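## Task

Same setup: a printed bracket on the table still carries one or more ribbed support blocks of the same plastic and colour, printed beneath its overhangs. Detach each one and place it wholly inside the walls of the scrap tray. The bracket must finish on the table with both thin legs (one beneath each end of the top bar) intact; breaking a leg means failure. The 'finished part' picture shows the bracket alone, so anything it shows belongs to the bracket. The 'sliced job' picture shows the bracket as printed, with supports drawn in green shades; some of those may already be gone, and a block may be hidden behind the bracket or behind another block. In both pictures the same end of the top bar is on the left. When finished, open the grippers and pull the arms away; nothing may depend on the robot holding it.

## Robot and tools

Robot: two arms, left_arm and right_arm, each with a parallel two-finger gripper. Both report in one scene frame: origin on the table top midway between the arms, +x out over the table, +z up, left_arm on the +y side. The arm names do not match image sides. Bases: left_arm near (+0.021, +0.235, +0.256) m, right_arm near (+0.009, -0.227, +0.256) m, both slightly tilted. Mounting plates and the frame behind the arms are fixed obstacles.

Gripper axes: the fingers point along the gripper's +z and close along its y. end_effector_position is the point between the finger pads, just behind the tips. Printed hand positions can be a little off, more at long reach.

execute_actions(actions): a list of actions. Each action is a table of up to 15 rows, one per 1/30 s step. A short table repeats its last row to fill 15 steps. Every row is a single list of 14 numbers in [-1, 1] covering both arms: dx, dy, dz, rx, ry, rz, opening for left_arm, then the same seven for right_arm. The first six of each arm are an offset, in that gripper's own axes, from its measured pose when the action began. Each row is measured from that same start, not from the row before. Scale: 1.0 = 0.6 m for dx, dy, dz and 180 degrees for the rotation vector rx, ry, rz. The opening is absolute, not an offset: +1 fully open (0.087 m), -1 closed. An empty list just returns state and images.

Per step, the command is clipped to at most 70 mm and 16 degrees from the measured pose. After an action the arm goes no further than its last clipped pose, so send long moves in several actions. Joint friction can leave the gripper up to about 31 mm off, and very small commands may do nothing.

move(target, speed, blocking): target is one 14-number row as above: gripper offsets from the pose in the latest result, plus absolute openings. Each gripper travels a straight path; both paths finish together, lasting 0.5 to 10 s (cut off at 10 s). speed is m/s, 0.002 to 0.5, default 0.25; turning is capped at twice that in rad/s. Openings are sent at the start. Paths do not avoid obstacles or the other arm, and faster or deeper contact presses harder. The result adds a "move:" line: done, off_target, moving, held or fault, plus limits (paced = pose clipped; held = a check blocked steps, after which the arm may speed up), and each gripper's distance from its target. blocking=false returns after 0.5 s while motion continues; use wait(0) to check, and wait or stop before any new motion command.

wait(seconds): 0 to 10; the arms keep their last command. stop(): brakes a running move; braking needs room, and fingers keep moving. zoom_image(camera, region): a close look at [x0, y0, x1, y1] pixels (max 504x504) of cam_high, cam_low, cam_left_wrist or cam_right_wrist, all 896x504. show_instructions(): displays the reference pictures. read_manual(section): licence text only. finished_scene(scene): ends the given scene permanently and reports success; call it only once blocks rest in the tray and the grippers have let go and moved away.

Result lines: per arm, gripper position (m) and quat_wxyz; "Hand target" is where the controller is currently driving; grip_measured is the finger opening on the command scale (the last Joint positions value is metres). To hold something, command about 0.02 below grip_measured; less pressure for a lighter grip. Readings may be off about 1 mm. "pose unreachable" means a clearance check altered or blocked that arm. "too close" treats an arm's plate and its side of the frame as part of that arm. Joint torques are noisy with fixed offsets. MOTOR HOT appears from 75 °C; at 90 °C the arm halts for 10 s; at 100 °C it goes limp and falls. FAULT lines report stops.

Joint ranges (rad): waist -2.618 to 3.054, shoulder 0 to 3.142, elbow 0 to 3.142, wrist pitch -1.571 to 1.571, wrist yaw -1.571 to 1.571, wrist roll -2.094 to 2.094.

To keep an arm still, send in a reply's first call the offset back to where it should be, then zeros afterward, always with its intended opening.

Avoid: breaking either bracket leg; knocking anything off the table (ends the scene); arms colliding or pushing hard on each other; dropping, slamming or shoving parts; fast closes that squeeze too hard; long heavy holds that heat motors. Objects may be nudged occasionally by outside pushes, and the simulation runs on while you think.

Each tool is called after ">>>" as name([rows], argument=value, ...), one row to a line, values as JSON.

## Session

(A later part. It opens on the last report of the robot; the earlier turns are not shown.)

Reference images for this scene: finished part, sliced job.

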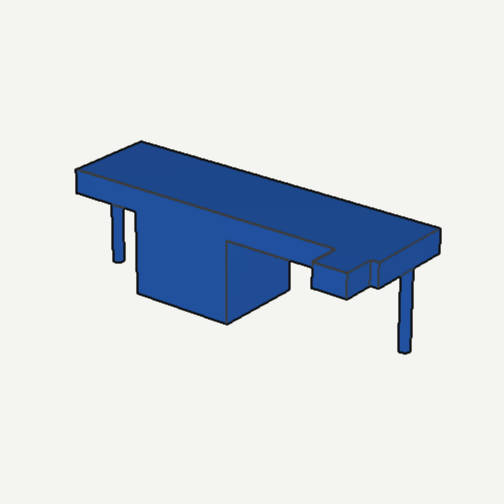

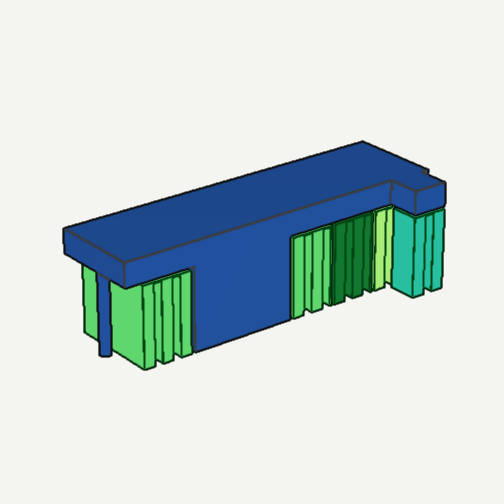

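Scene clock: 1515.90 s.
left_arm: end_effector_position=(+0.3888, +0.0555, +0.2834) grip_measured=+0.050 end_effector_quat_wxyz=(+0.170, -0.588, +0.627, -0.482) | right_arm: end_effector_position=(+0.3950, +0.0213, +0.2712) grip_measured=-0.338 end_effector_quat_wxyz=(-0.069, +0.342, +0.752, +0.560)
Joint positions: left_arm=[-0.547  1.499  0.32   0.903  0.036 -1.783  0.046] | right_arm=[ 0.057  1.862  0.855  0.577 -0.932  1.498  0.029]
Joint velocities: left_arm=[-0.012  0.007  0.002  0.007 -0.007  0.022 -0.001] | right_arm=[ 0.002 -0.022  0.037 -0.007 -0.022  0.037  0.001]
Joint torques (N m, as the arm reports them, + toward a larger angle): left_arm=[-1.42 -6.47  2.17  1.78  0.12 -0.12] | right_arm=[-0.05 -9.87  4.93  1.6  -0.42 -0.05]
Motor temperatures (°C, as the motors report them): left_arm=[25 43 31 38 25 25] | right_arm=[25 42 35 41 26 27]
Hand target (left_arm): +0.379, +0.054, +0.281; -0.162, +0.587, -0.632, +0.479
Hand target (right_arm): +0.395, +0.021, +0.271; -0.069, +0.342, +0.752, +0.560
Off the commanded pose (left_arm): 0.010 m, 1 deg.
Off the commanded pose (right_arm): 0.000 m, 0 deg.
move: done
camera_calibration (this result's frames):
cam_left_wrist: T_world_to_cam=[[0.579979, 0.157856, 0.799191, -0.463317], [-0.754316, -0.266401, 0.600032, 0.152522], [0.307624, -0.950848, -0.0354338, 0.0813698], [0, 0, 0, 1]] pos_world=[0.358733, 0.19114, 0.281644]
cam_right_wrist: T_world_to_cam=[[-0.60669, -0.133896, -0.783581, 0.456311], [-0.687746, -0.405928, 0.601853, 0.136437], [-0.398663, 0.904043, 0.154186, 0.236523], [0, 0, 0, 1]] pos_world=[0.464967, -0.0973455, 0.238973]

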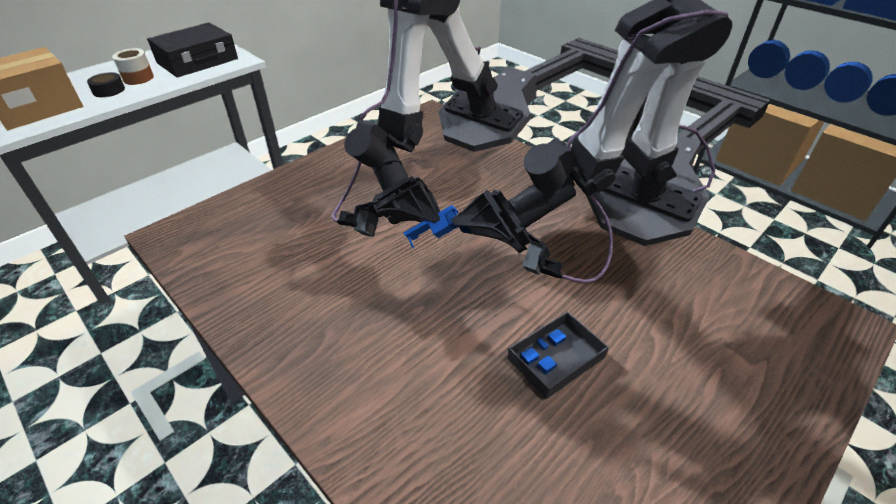

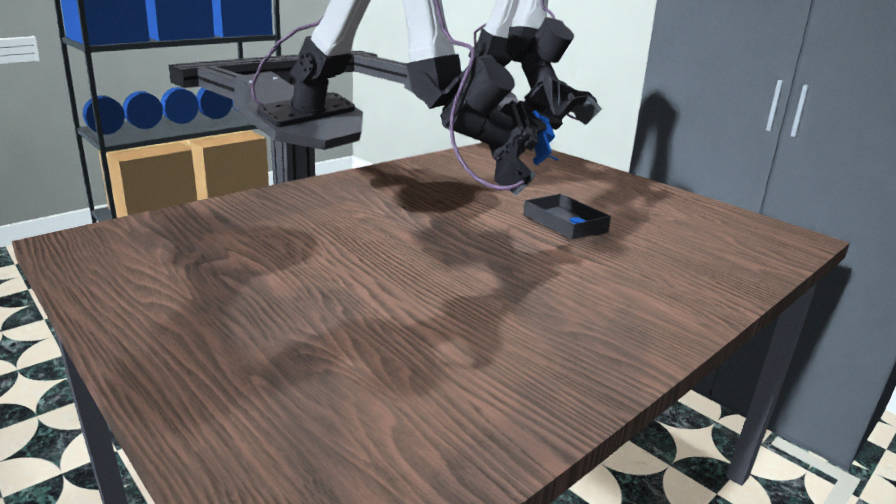

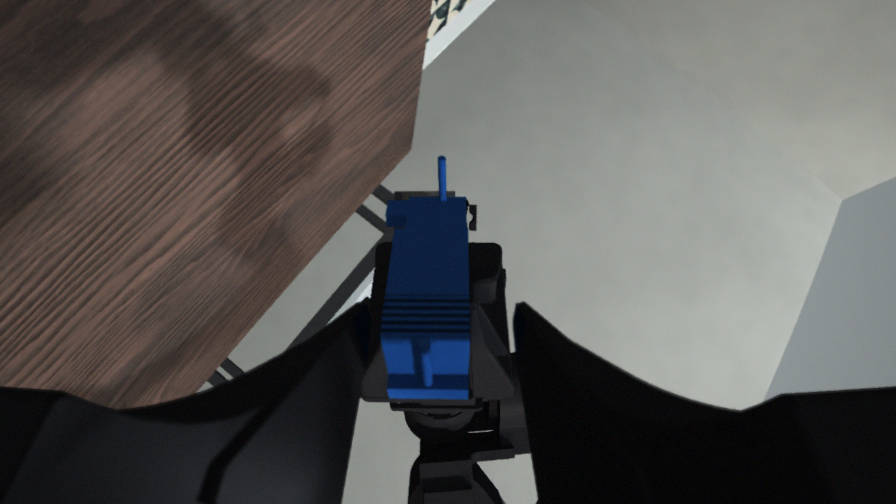

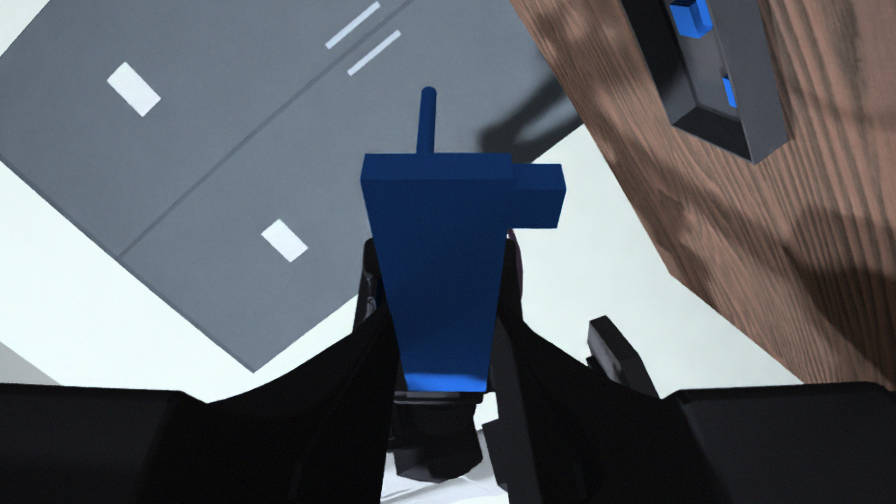

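>>> move(target=[0.0379, 0.0098, -0.0042, -0.00404, 0.01792, 0.00521, 0.05, 0.00642, 0.00047, -0.00152, -0.0005, 0.00698, 0, -0.4], speed=0.02)

>>> zoom_image(camera="cam_left_wrist", region=[340, 230, 540, 390])

Scene clock: 1571.47 s.
left_arm: end_effector_position=(+0.3796, +0.0384, +0.2872) grip_measured=+0.050 end_effector_quat_wxyz=(+0.155, -0.573, +0.637, -0.492) | right_arm: end_effector_position=(+0.3934, +0.0218, +0.2725) grip_measured=-0.338 end_effector_quat_wxyz=(-0.074, +0.338, +0.751, +0.562)
Joint positions: left_arm=[-0.597  1.499  0.32   0.903  0.036 -1.783  0.046] | right_arm=[ 0.057  1.862  0.855  0.577 -0.944  1.498  0.029]
Joint velocities: left_arm=[ 0.002 -0.012 -0.007  0.022 -0.066 -0.007  0.001] | right_arm=[ 0.007 -0.007  0.012 -0.037 -0.037  0.125  0.001]
Joint torques (N m, as the arm reports them, + toward a larger angle): left_arm=[-1.6  -5.21  4.49  1.87  0.09 -0.11] | right_arm=[ 0.01 -9.89  4.85  1.57 -0.56 -0.03]
Motor temperatures (°C, as the motors report them): left_arm=[25 43 31 39 25 25] | right_arm=[25 45 33 41 26 27]
Hand target (left_arm): +0.378, +0.035, +0.288; +0.152, -0.570, +0.639, -0.493
Hand target (right_arm): +0.392, +0.022, +0.274; -0.077, +0.335, +0.750, +0.564
Off the commanded pose (left_arm): 0.004 m, 1 deg.
Off the commanded pose (right_arm): 0.002 m, 1 deg.
move: done
camera_calibration (this result's frames):
cam_left_wrist: T_world_to_cam=[[0.584528, 0.140654, 0.799089, -0.459341], [-0.768112, -0.221368, 0.600833, 0.142016], [0.261403, -0.964993, -0.021358, 0.082071], [0, 0, 0, 1]] pos_world=[0.356129, 0.175244, 0.283479]
cam_right_wrist: T_world_to_cam=[[-0.606487, -0.133356, -0.78383, 0.456396], [-0.683302, -0.416644, 0.599588, 0.133833], [-0.406537, 0.899235, 0.161567, 0.23644], [0, 0, 0, 1]] pos_world=[0.464368, -0.0959915, 0.239291]

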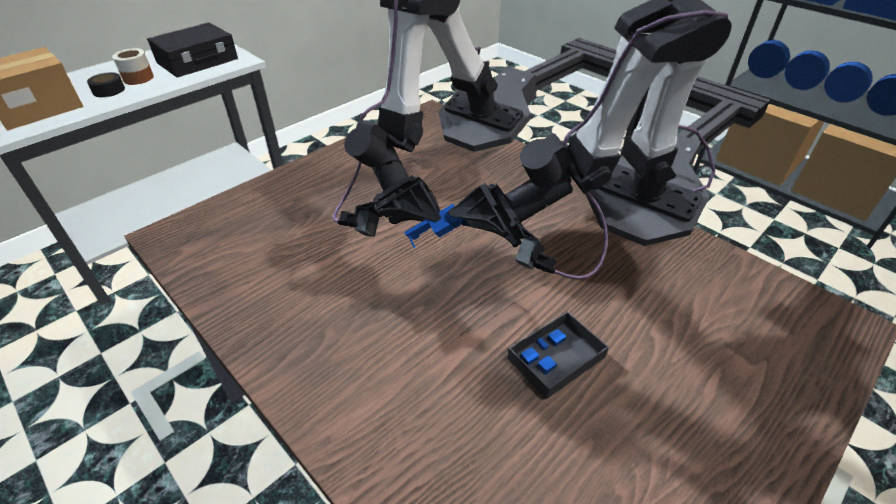

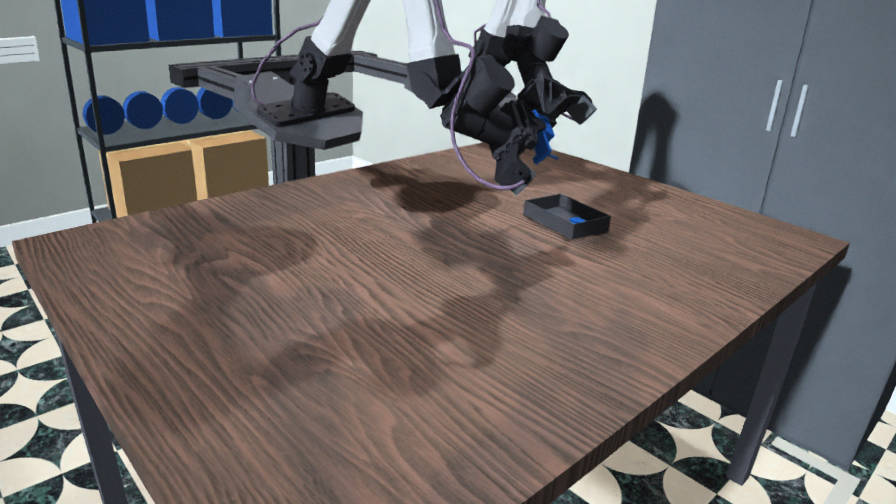

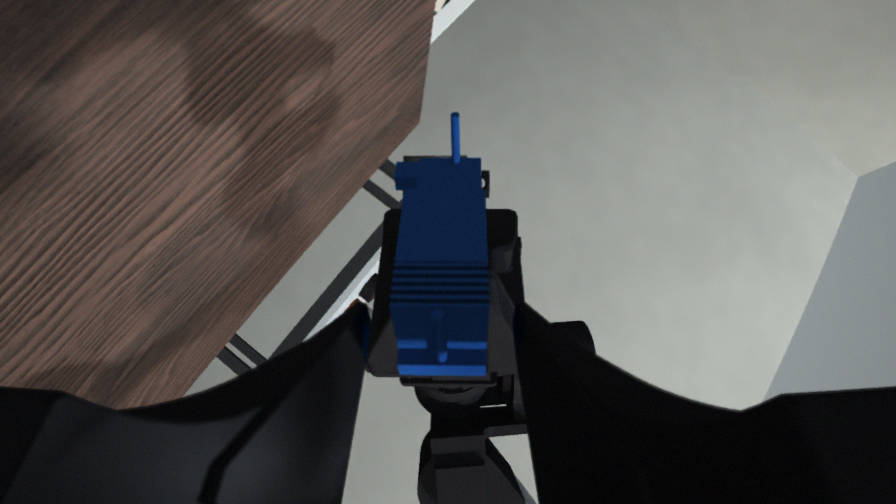

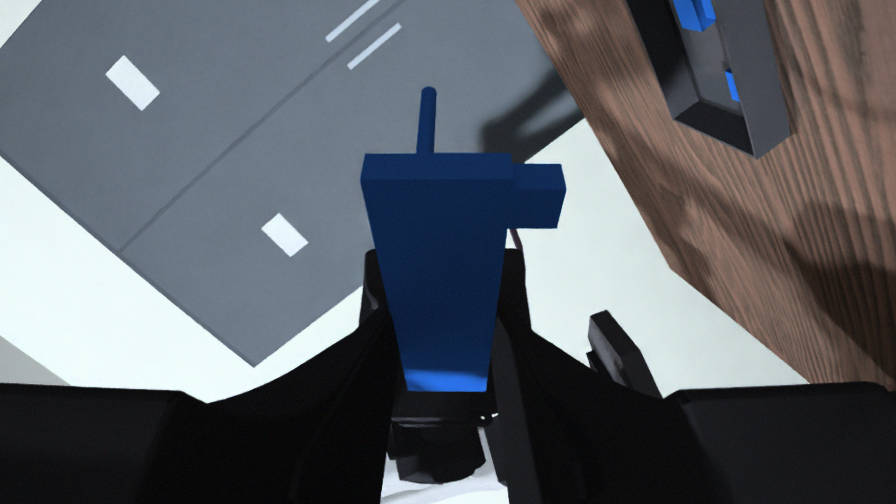

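Region (340, 230, 540, 390) of cam_left_wrist's 896x504 image, scaled by 2.520, with more detail than that image has; it fills the top 403 rows of this view, and the rest is white.

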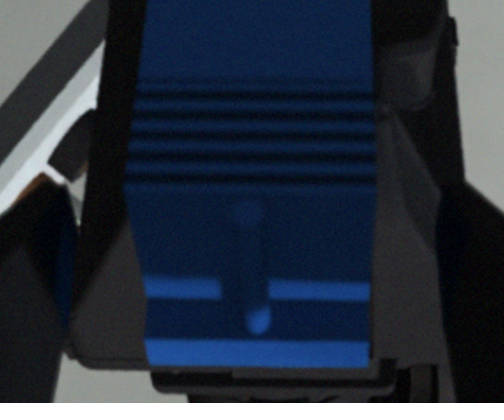

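>>> execute_actions([
  [[0,0,0,0,0,0,0.02,0,0,0,0,0,0,-0.4],[0,0,0,0,0,0,-0.01,0,0,0,0,0,0,-0.4],[0,0,0,0,0,0,-0.04,0,0,0,0,0,0,-0.4],[0,0,0,0,0,0,-0.07,0,0,0,0,0,0,-0.4],[0,0,0,0,0,0,-0.10,0,0,0,0,0,0,-0.4],[0,0,0,0,0,0,-0.13,0,0,0,0,0,0,-0.4],[0,0,0,0,0,0,-0.16,0,0,0,0,0,0,-0.4],[0,0,0,0,0,0,-0.19,0,0,0,0,0,0,-0.4],[0,0,0,0,0,0,-0.21,0,0,0,0,0,0,-0.4],[0,0,0,0,0,0,-0.23,0,0,0,0,0,0,-0.4],[0,0,0,0,0,0,-0.25,0,0,0,0,0,0,-0.4],[0,0,0,0,0,0,-0.265,0,0,0,0,0,0,-0.4],[0,0,0,0,0,0,-0.28,0,0,0,0,0,0,-0.4],[0,0,0,0,0,0,-0.29,0,0,0,0,0,0,-0.4],[0,0,0,0,0,0,-0.30,0,0,0,0,0,0,-0.4]],
  [[0,0,0,0,0,0,-0.305,0,0,0,0,0,0,-0.4],[0,0,0,0,0,0,-0.31,0,0,0,0,0,0,-0.4],[0,0,0,0,0,0,-0.315,0,0,0,0,0,0,-0.4],[0,0,0,0,0,0,-0.32,0,0,0,0,0,0,-0.4],[0,0,0,0,0,0,-0.325,0,0,0,0,0,0,-0.4],[0,0,0,0,0,0,-0.33,0,0,0,0,0,0,-0.4],[0,0,0,0,0,0,-0.335,0,0,0,0,0,0,-0.4],[0,0,0,0,0,0,-0.34,0,0,0,0,0,0,-0.4],[0,0,0,0,0,0,-0.345,0,0,0,0,0,0,-0.4],[0,0,0,0,0,0,-0.35,0,0,0,0,0,0,-0.4],[0,0,0,0,0,0,-0.355,0,0,0,0,0,0,-0.4],[0,0,0,0,0,0,-0.36,0,0,0,0,0,0,-0.4],[0,0,0,0,0,0,-0.365,0,0,0,0,0,0,-0.4],[0,0,0,0,0,0,-0.37,0,0,0,0,0,0,-0.4],[0,0,0,0,0,0,-0.375,0,0,0,0,0,0,-0.4]],
  [[0,0,0,0,0,0,-0.38,0,0,0,0,0,0,-0.4],[0,0,0,0,0,0,-0.385,0,0,0,0,0,0,-0.4],[0,0,0,0,0,0,-0.39,0,0,0,0,0,0,-0.4],[0,0,0,0,0,0,-0.395,0,0,0,0,0,0,-0.4],[0,0,0,0,0,0,-0.40,0,0,0,0,0,0,-0.4],[0,0,0,0,0,0,-0.405,0,0,0,0,0,0,-0.4],[0,0,0,0,0,0,-0.41,0,0,0,0,0,0,-0.4],[0,0,0,0,0,0,-0.415,0,0,0,0,0,0,-0.4],[0,0,0,0,0,0,-0.42,0,0,0,0,0,0,-0.4]],
])

>>> zoom_image(camera="cam_left_wrist", region=[340, 230, 540, 390])

Scene clock: 1590.60 s.
left_arm: end_effector_position=(+0.3796, +0.0384, +0.2872) grip_measured=-0.376 end_effector_quat_wxyz=(+0.155, -0.573, +0.637, -0.492) | right_arm: end_effector_position=(+0.3934, +0.0218, +0.2726) grip_measured=-0.338 end_effector_quat_wxyz=(-0.074, +0.338, +0.751, +0.563)
Joint positions: left_arm=[-0.597  1.499  0.32   0.903  0.036 -1.783  0.027] | right_arm=[ 0.057  1.862  0.855  0.577 -0.944  1.498  0.029]
Joint velocities: left_arm=[-0.012  0.002 -0.007 -0.066 -0.022  0.007 -0.001] | right_arm=[-0.002 -0.002 -0.017  0.037 -0.037 -0.037  0.001]
Joint torques (N m, as the arm reports them, + toward a larger angle): left_arm=[-0.53 -5.24  4.59  1.89  0.13 -0.09] | right_arm=[ 0.04 -9.85  4.96  1.56 -0.42 -0.02]
Motor temperatures (°C, as the motors report them): left_arm=[25 42 31 40 25 25] | right_arm=[25 46 33 41 26 27]
Hand target (left_arm): +0.380, +0.038, +0.287; +0.155, -0.573, +0.637, -0.492
Hand target (right_arm): +0.393, +0.022, +0.273; -0.074, +0.338, +0.751, +0.563
Off the commanded pose (left_arm): 0.000 m, 0 deg.
Off the commanded pose (right_arm): 0.000 m, 0 deg.
camera_calibration (this result's frames):
cam_left_wrist: T_world_to_cam=[[0.584528, 0.140654, 0.799089, -0.459341], [-0.768112, -0.221368, 0.600833, 0.142016], [0.261403, -0.964993, -0.021358, 0.082071], [0, 0, 0, 1]] pos_world=[0.356129, 0.175244, 0.283479]
cam_right_wrist: T_world_to_cam=[[-0.60648, -0.133338, -0.783838, 0.456398], [-0.683157, -0.416989, 0.599514, 0.133749], [-0.40679, 0.899078, 0.161804, 0.236437], [0, 0, 0, 1]] pos_world=[0.464348, -0.095948, 0.239302]

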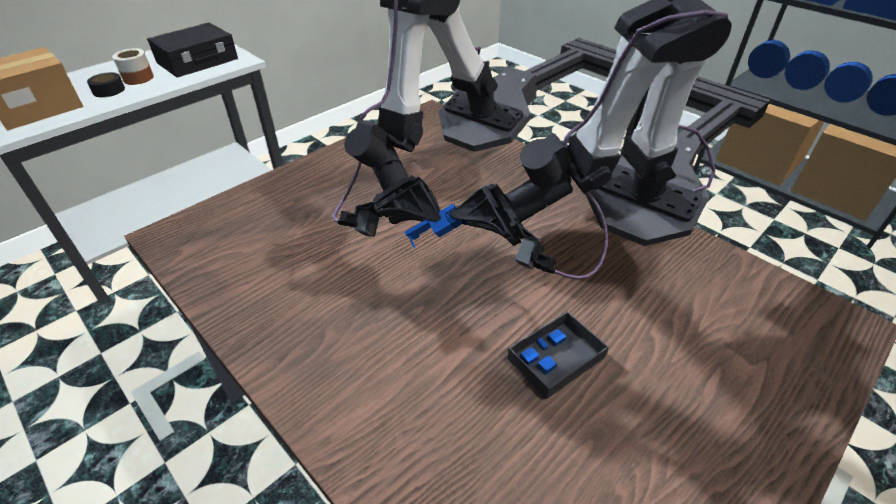

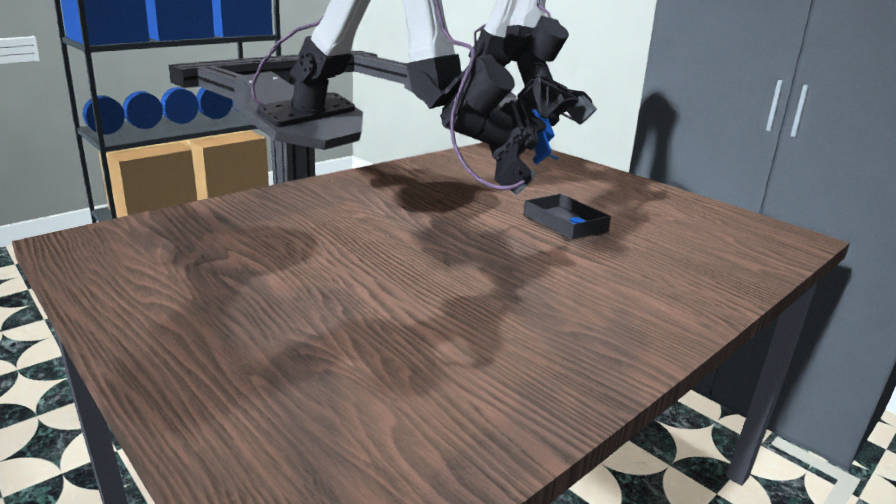

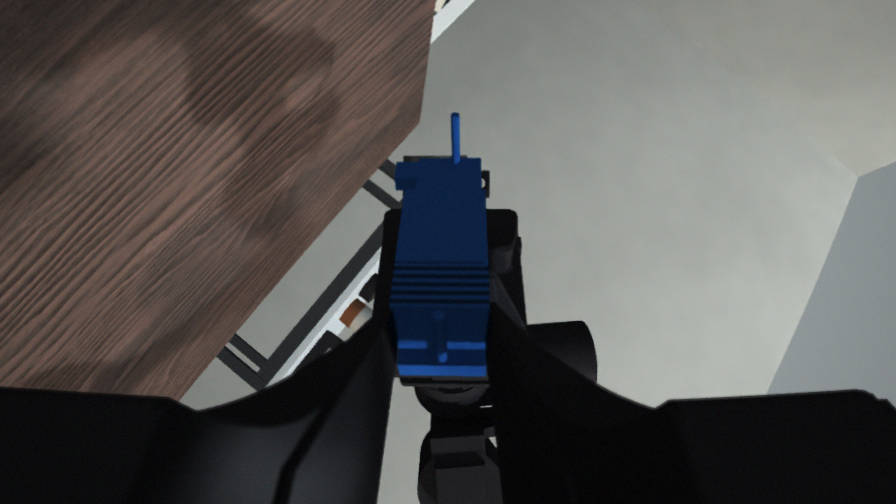

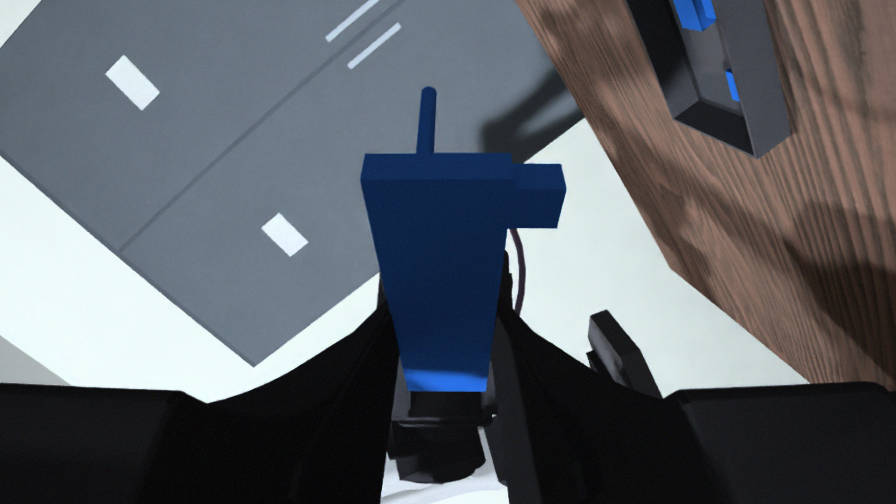

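Region (340, 230, 540, 390) of cam_left_wrist's 896x504 image, scaled by 2.520, with more detail than that image has; it fills the top 403 rows of this view, and the rest is white.

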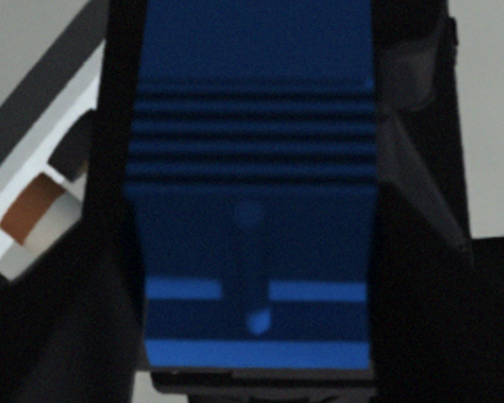

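>>> wait(seconds=0)

Scene clock: 1592.67 s.
left_arm: end_effector_position=(+0.3796, +0.0384, +0.2872) grip_measured=-0.376 end_effector_quat_wxyz=(+0.155, -0.573, +0.637, -0.492) | right_arm: end_effector_position=(+0.3934, +0.0218, +0.2726) grip_measured=-0.338 end_effector_quat_wxyz=(-0.074, +0.338, +0.751, +0.563)
Joint positions: left_arm=[-0.597  1.499  0.32   0.903  0.036 -1.783  0.027] | right_arm=[ 0.057  1.862  0.855  0.577 -0.944  1.498  0.029]
Joint velocities: left_arm=[-0.012 -0.007 -0.007  0.095  0.007 -0.066  0.001] | right_arm=[ 0.007  0.007  0.002 -0.037 -0.022 -0.037 -0.   ]
Joint torques (N m, as the arm reports them, + toward a larger angle): left_arm=[-0.49 -5.16  4.5   1.89  0.14 -0.08] | right_arm=[-0.08 -9.83  4.9   1.59 -0.42 -0.06]
Motor temperatures (°C, as the motors report them): left_arm=[25 41 31 40 25 25] | right_arm=[25 46 33 41 26 27]
Hand target (left_arm): +0.380, +0.038, +0.287; +0.155, -0.573, +0.637, -0.492
Hand target (right_arm): +0.393, +0.022, +0.273; -0.074, +0.338, +0.751, +0.563
Off the commanded pose (left_arm): 0.000 m, 0 deg.
Off the commanded pose (right_arm): 0.000 m, 0 deg.
camera_calibration (this result's frames):
cam_left_wrist: T_world_to_cam=[[0.584528, 0.140654, 0.799089, -0.459341], [-0.768112, -0.221368, 0.600833, 0.142016], [0.261403, -0.964993, -0.021358, 0.082071], [0, 0, 0, 1]] pos_world=[0.356129, 0.175244, 0.283479]
cam_right_wrist: T_world_to_cam=[[-0.60648, -0.133338, -0.783838, 0.456398], [-0.683157, -0.416989, 0.599514, 0.133749], [-0.40679, 0.899078, 0.161804, 0.236437], [0, 0, 0, 1]] pos_world=[0.464348, -0.095948, 0.239302]

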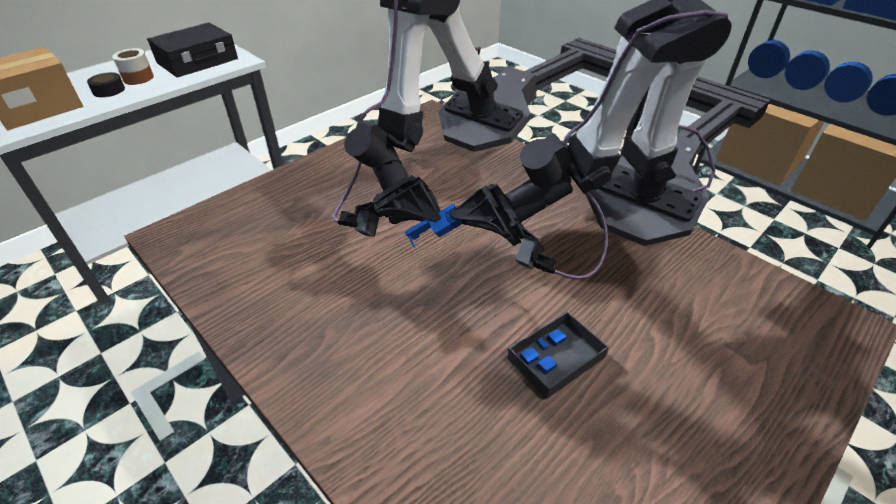

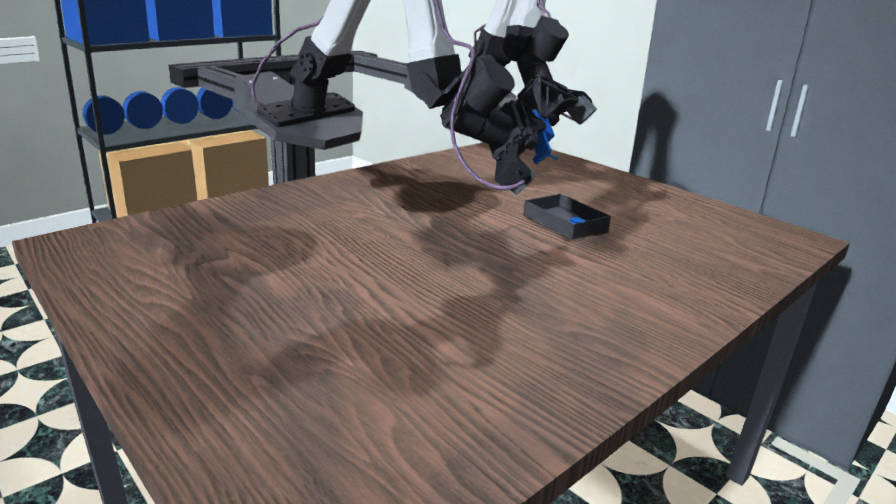

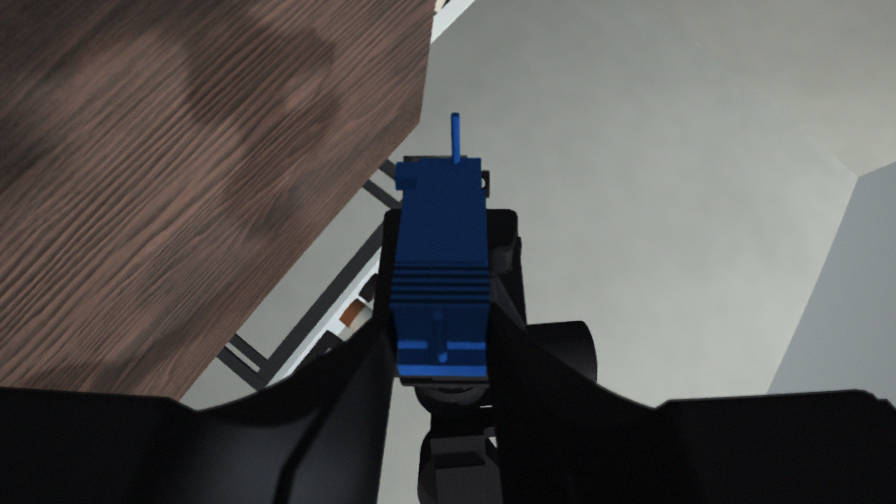

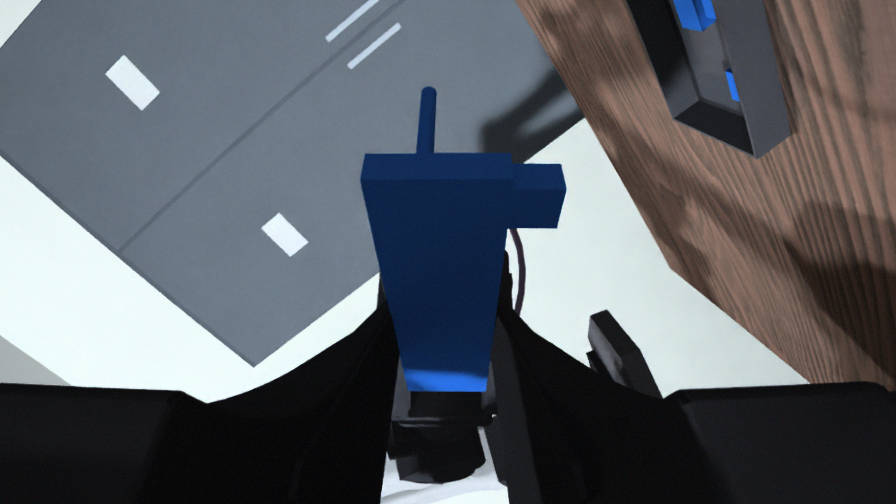

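>>> zoom_image(camera="cam_high", region=[395, 195, 485, 255])

>>> zoom_image(camera="cam_right_wrist", region=[350, 230, 540, 430])

Region (395, 195, 485, 255) of cam_high's 896x504 image, scaled by 5.600, with more detail than that image has.

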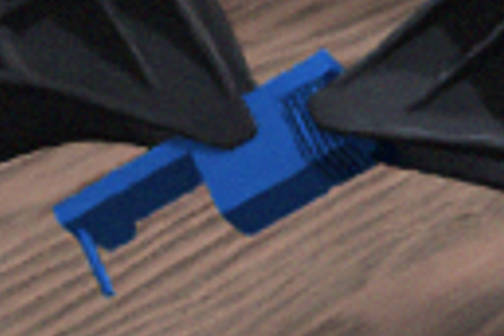

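Region (350, 230, 540, 430) of cam_right_wrist's 896x504 image, scaled by 2.520, with more detail than that image has; it fills the left 479 columns of this view, and the rest is white.

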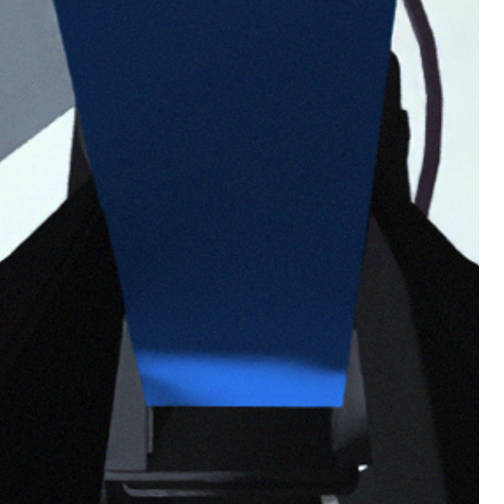

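>>> execute_actions([
  [[0,0.00028,0,0,0,0.00127,-0.42,0,0,0,0,0,0,-0.4],[0,0.00056,0,0,0,0.00255,-0.42,0,0,0,0,0,0,-0.4],[0,0.00083,0,0,0,0.00382,-0.42,0,0,0,0,0,0,-0.4],[-0.00001,0.00111,0,0,0,0.00509,-0.42,0,0,0,0,0,0,-0.4],[-0.00001,0.00139,0,0,0,0.00637,-0.42,0,0,0,0,0,0,-0.4],[-0.00002,0.00167,0,0,0,0.00764,-0.42,0,0,0,0,0,0,-0.4],[-0.00003,0.00194,0,0,0,0.00891,-0.42,0,0,0,0,0,0,-0.4],[-0.00004,0.00222,0,0,0,0.01019,-0.42,0,0,0,0,0,0,-0.4],[-0.00004,0.00250,0,0,0,0.01146,-0.42,0,0,0,0,0,0,-0.4],[-0.00006,0.00278,0,0,0,0.01273,-0.42,0,0,0,0,0,0,-0.4],[-0.00007,0.00305,0,0,0,0.01401,-0.42,0,0,0,0,0,0,-0.4],[-0.00008,0.00333,0,0,0,0.01528,-0.42,0,0,0,0,0,0,-0.4],[-0.00009,0.00361,0,0,0,0.01655,-0.42,0,0,0,0,0,0,-0.4],[-0.00011,0.00388,0,0,0,0.01783,-0.42,0,0,0,0,0,0,-0.4],[-0.00012,0.00416,0,0,0,0.01910,-0.42,0,0,0,0,0,0,-0.4]],
])

Scene clock: 1604.80 s.
left_arm: end_effector_position=(+0.3794, +0.0382, +0.2871) grip_measured=-0.376 end_effector_quat_wxyz=(+0.162, -0.565, +0.643, -0.491) | right_arm: end_effector_position=(+0.3934, +0.0218, +0.2726) grip_measured=-0.338 end_effector_quat_wxyz=(-0.073, +0.338, +0.751, +0.563)
Joint positions: left_arm=[-0.597  1.499  0.32   0.906  0.036 -1.76   0.027] | right_arm=[ 0.057  1.862  0.855  0.578 -0.944  1.498  0.029]
Joint velocities: left_arm=[ 0.007  0.007 -0.002 -0.022 -0.037 -0.022 -0.   ] | right_arm=[ 0.002 -0.002 -0.007 -0.007  0.051 -0.022 -0.001]
Joint torques (N m, as the arm reports them, + toward a larger angle): left_arm=[-0.54 -5.14  4.49  1.84  0.1   0.18] | right_arm=[-0.06 -9.83  5.02  1.56 -0.41 -0.01]
Motor temperatures (°C, as the motors report them): left_arm=[25 41 31 40 25 25] | right_arm=[25 46 33 41 26 27]
Hand target (left_arm): +0.378, +0.038, +0.285; +0.170, -0.554, +0.654, -0.487
Hand target (right_arm): +0.393, +0.022, +0.273; -0.074, +0.338, +0.751, +0.563
Off the commanded pose (left_arm): 0.002 m, 2 deg.
Off the commanded pose (right_arm): 0.000 m, 0 deg.
camera_calibration (this result's frames):
cam_left_wrist: T_world_to_cam=[[0.575494, 0.122011, 0.808653, -0.457748], [-0.777977, -0.223144, 0.587331, 0.14959], [0.252107, -0.967119, -0.0334966, 0.0890657], [0, 0, 0, 1]] pos_world=[0.357355, 0.175368, 0.285283]
cam_right_wrist: T_world_to_cam=[[-0.605903, -0.133434, -0.784268, 0.456329], [-0.683534, -0.417057, 0.599036, 0.134032], [-0.407016, 0.899032, 0.16149, 0.236615], [0, 0, 0, 1]] pos_world=[0.464413, -0.0959362, 0.239384]

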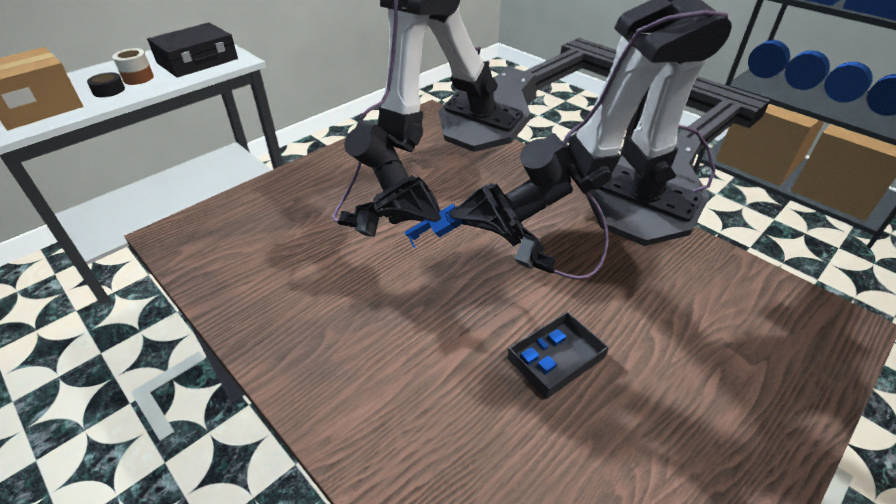

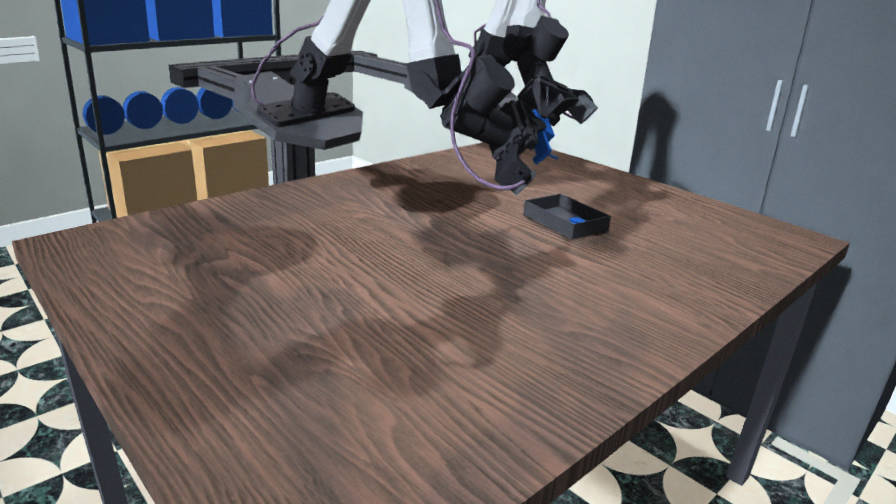

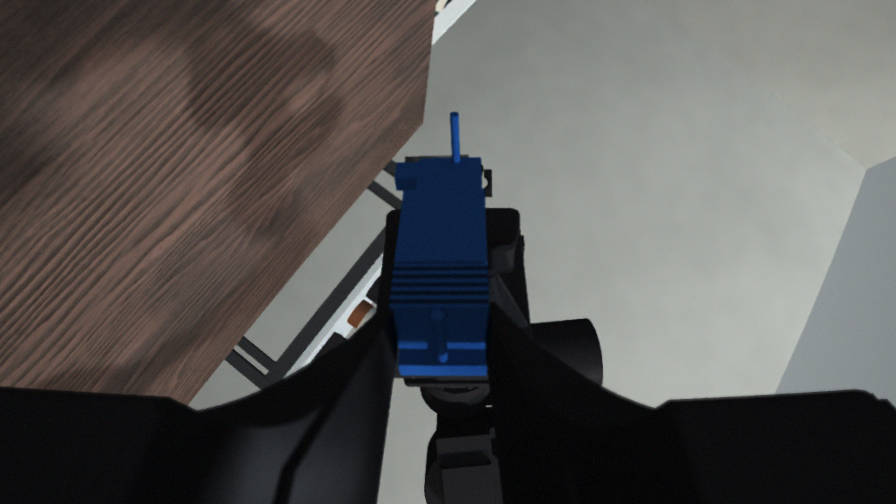

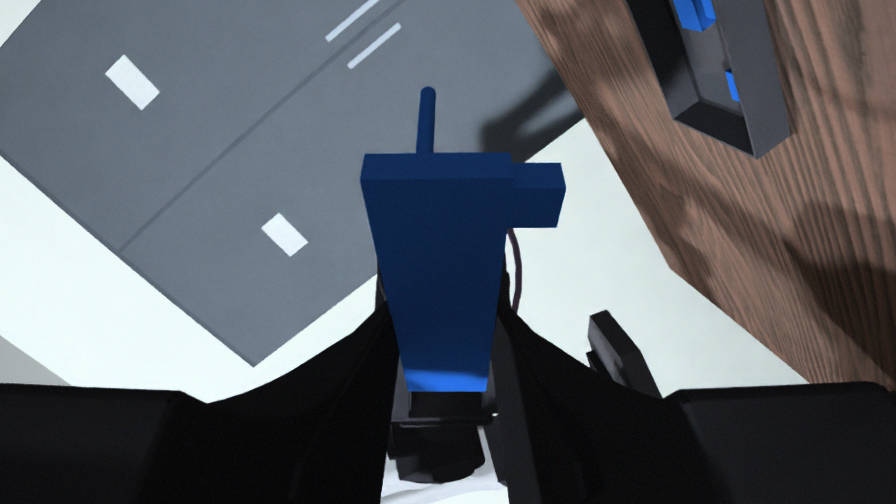

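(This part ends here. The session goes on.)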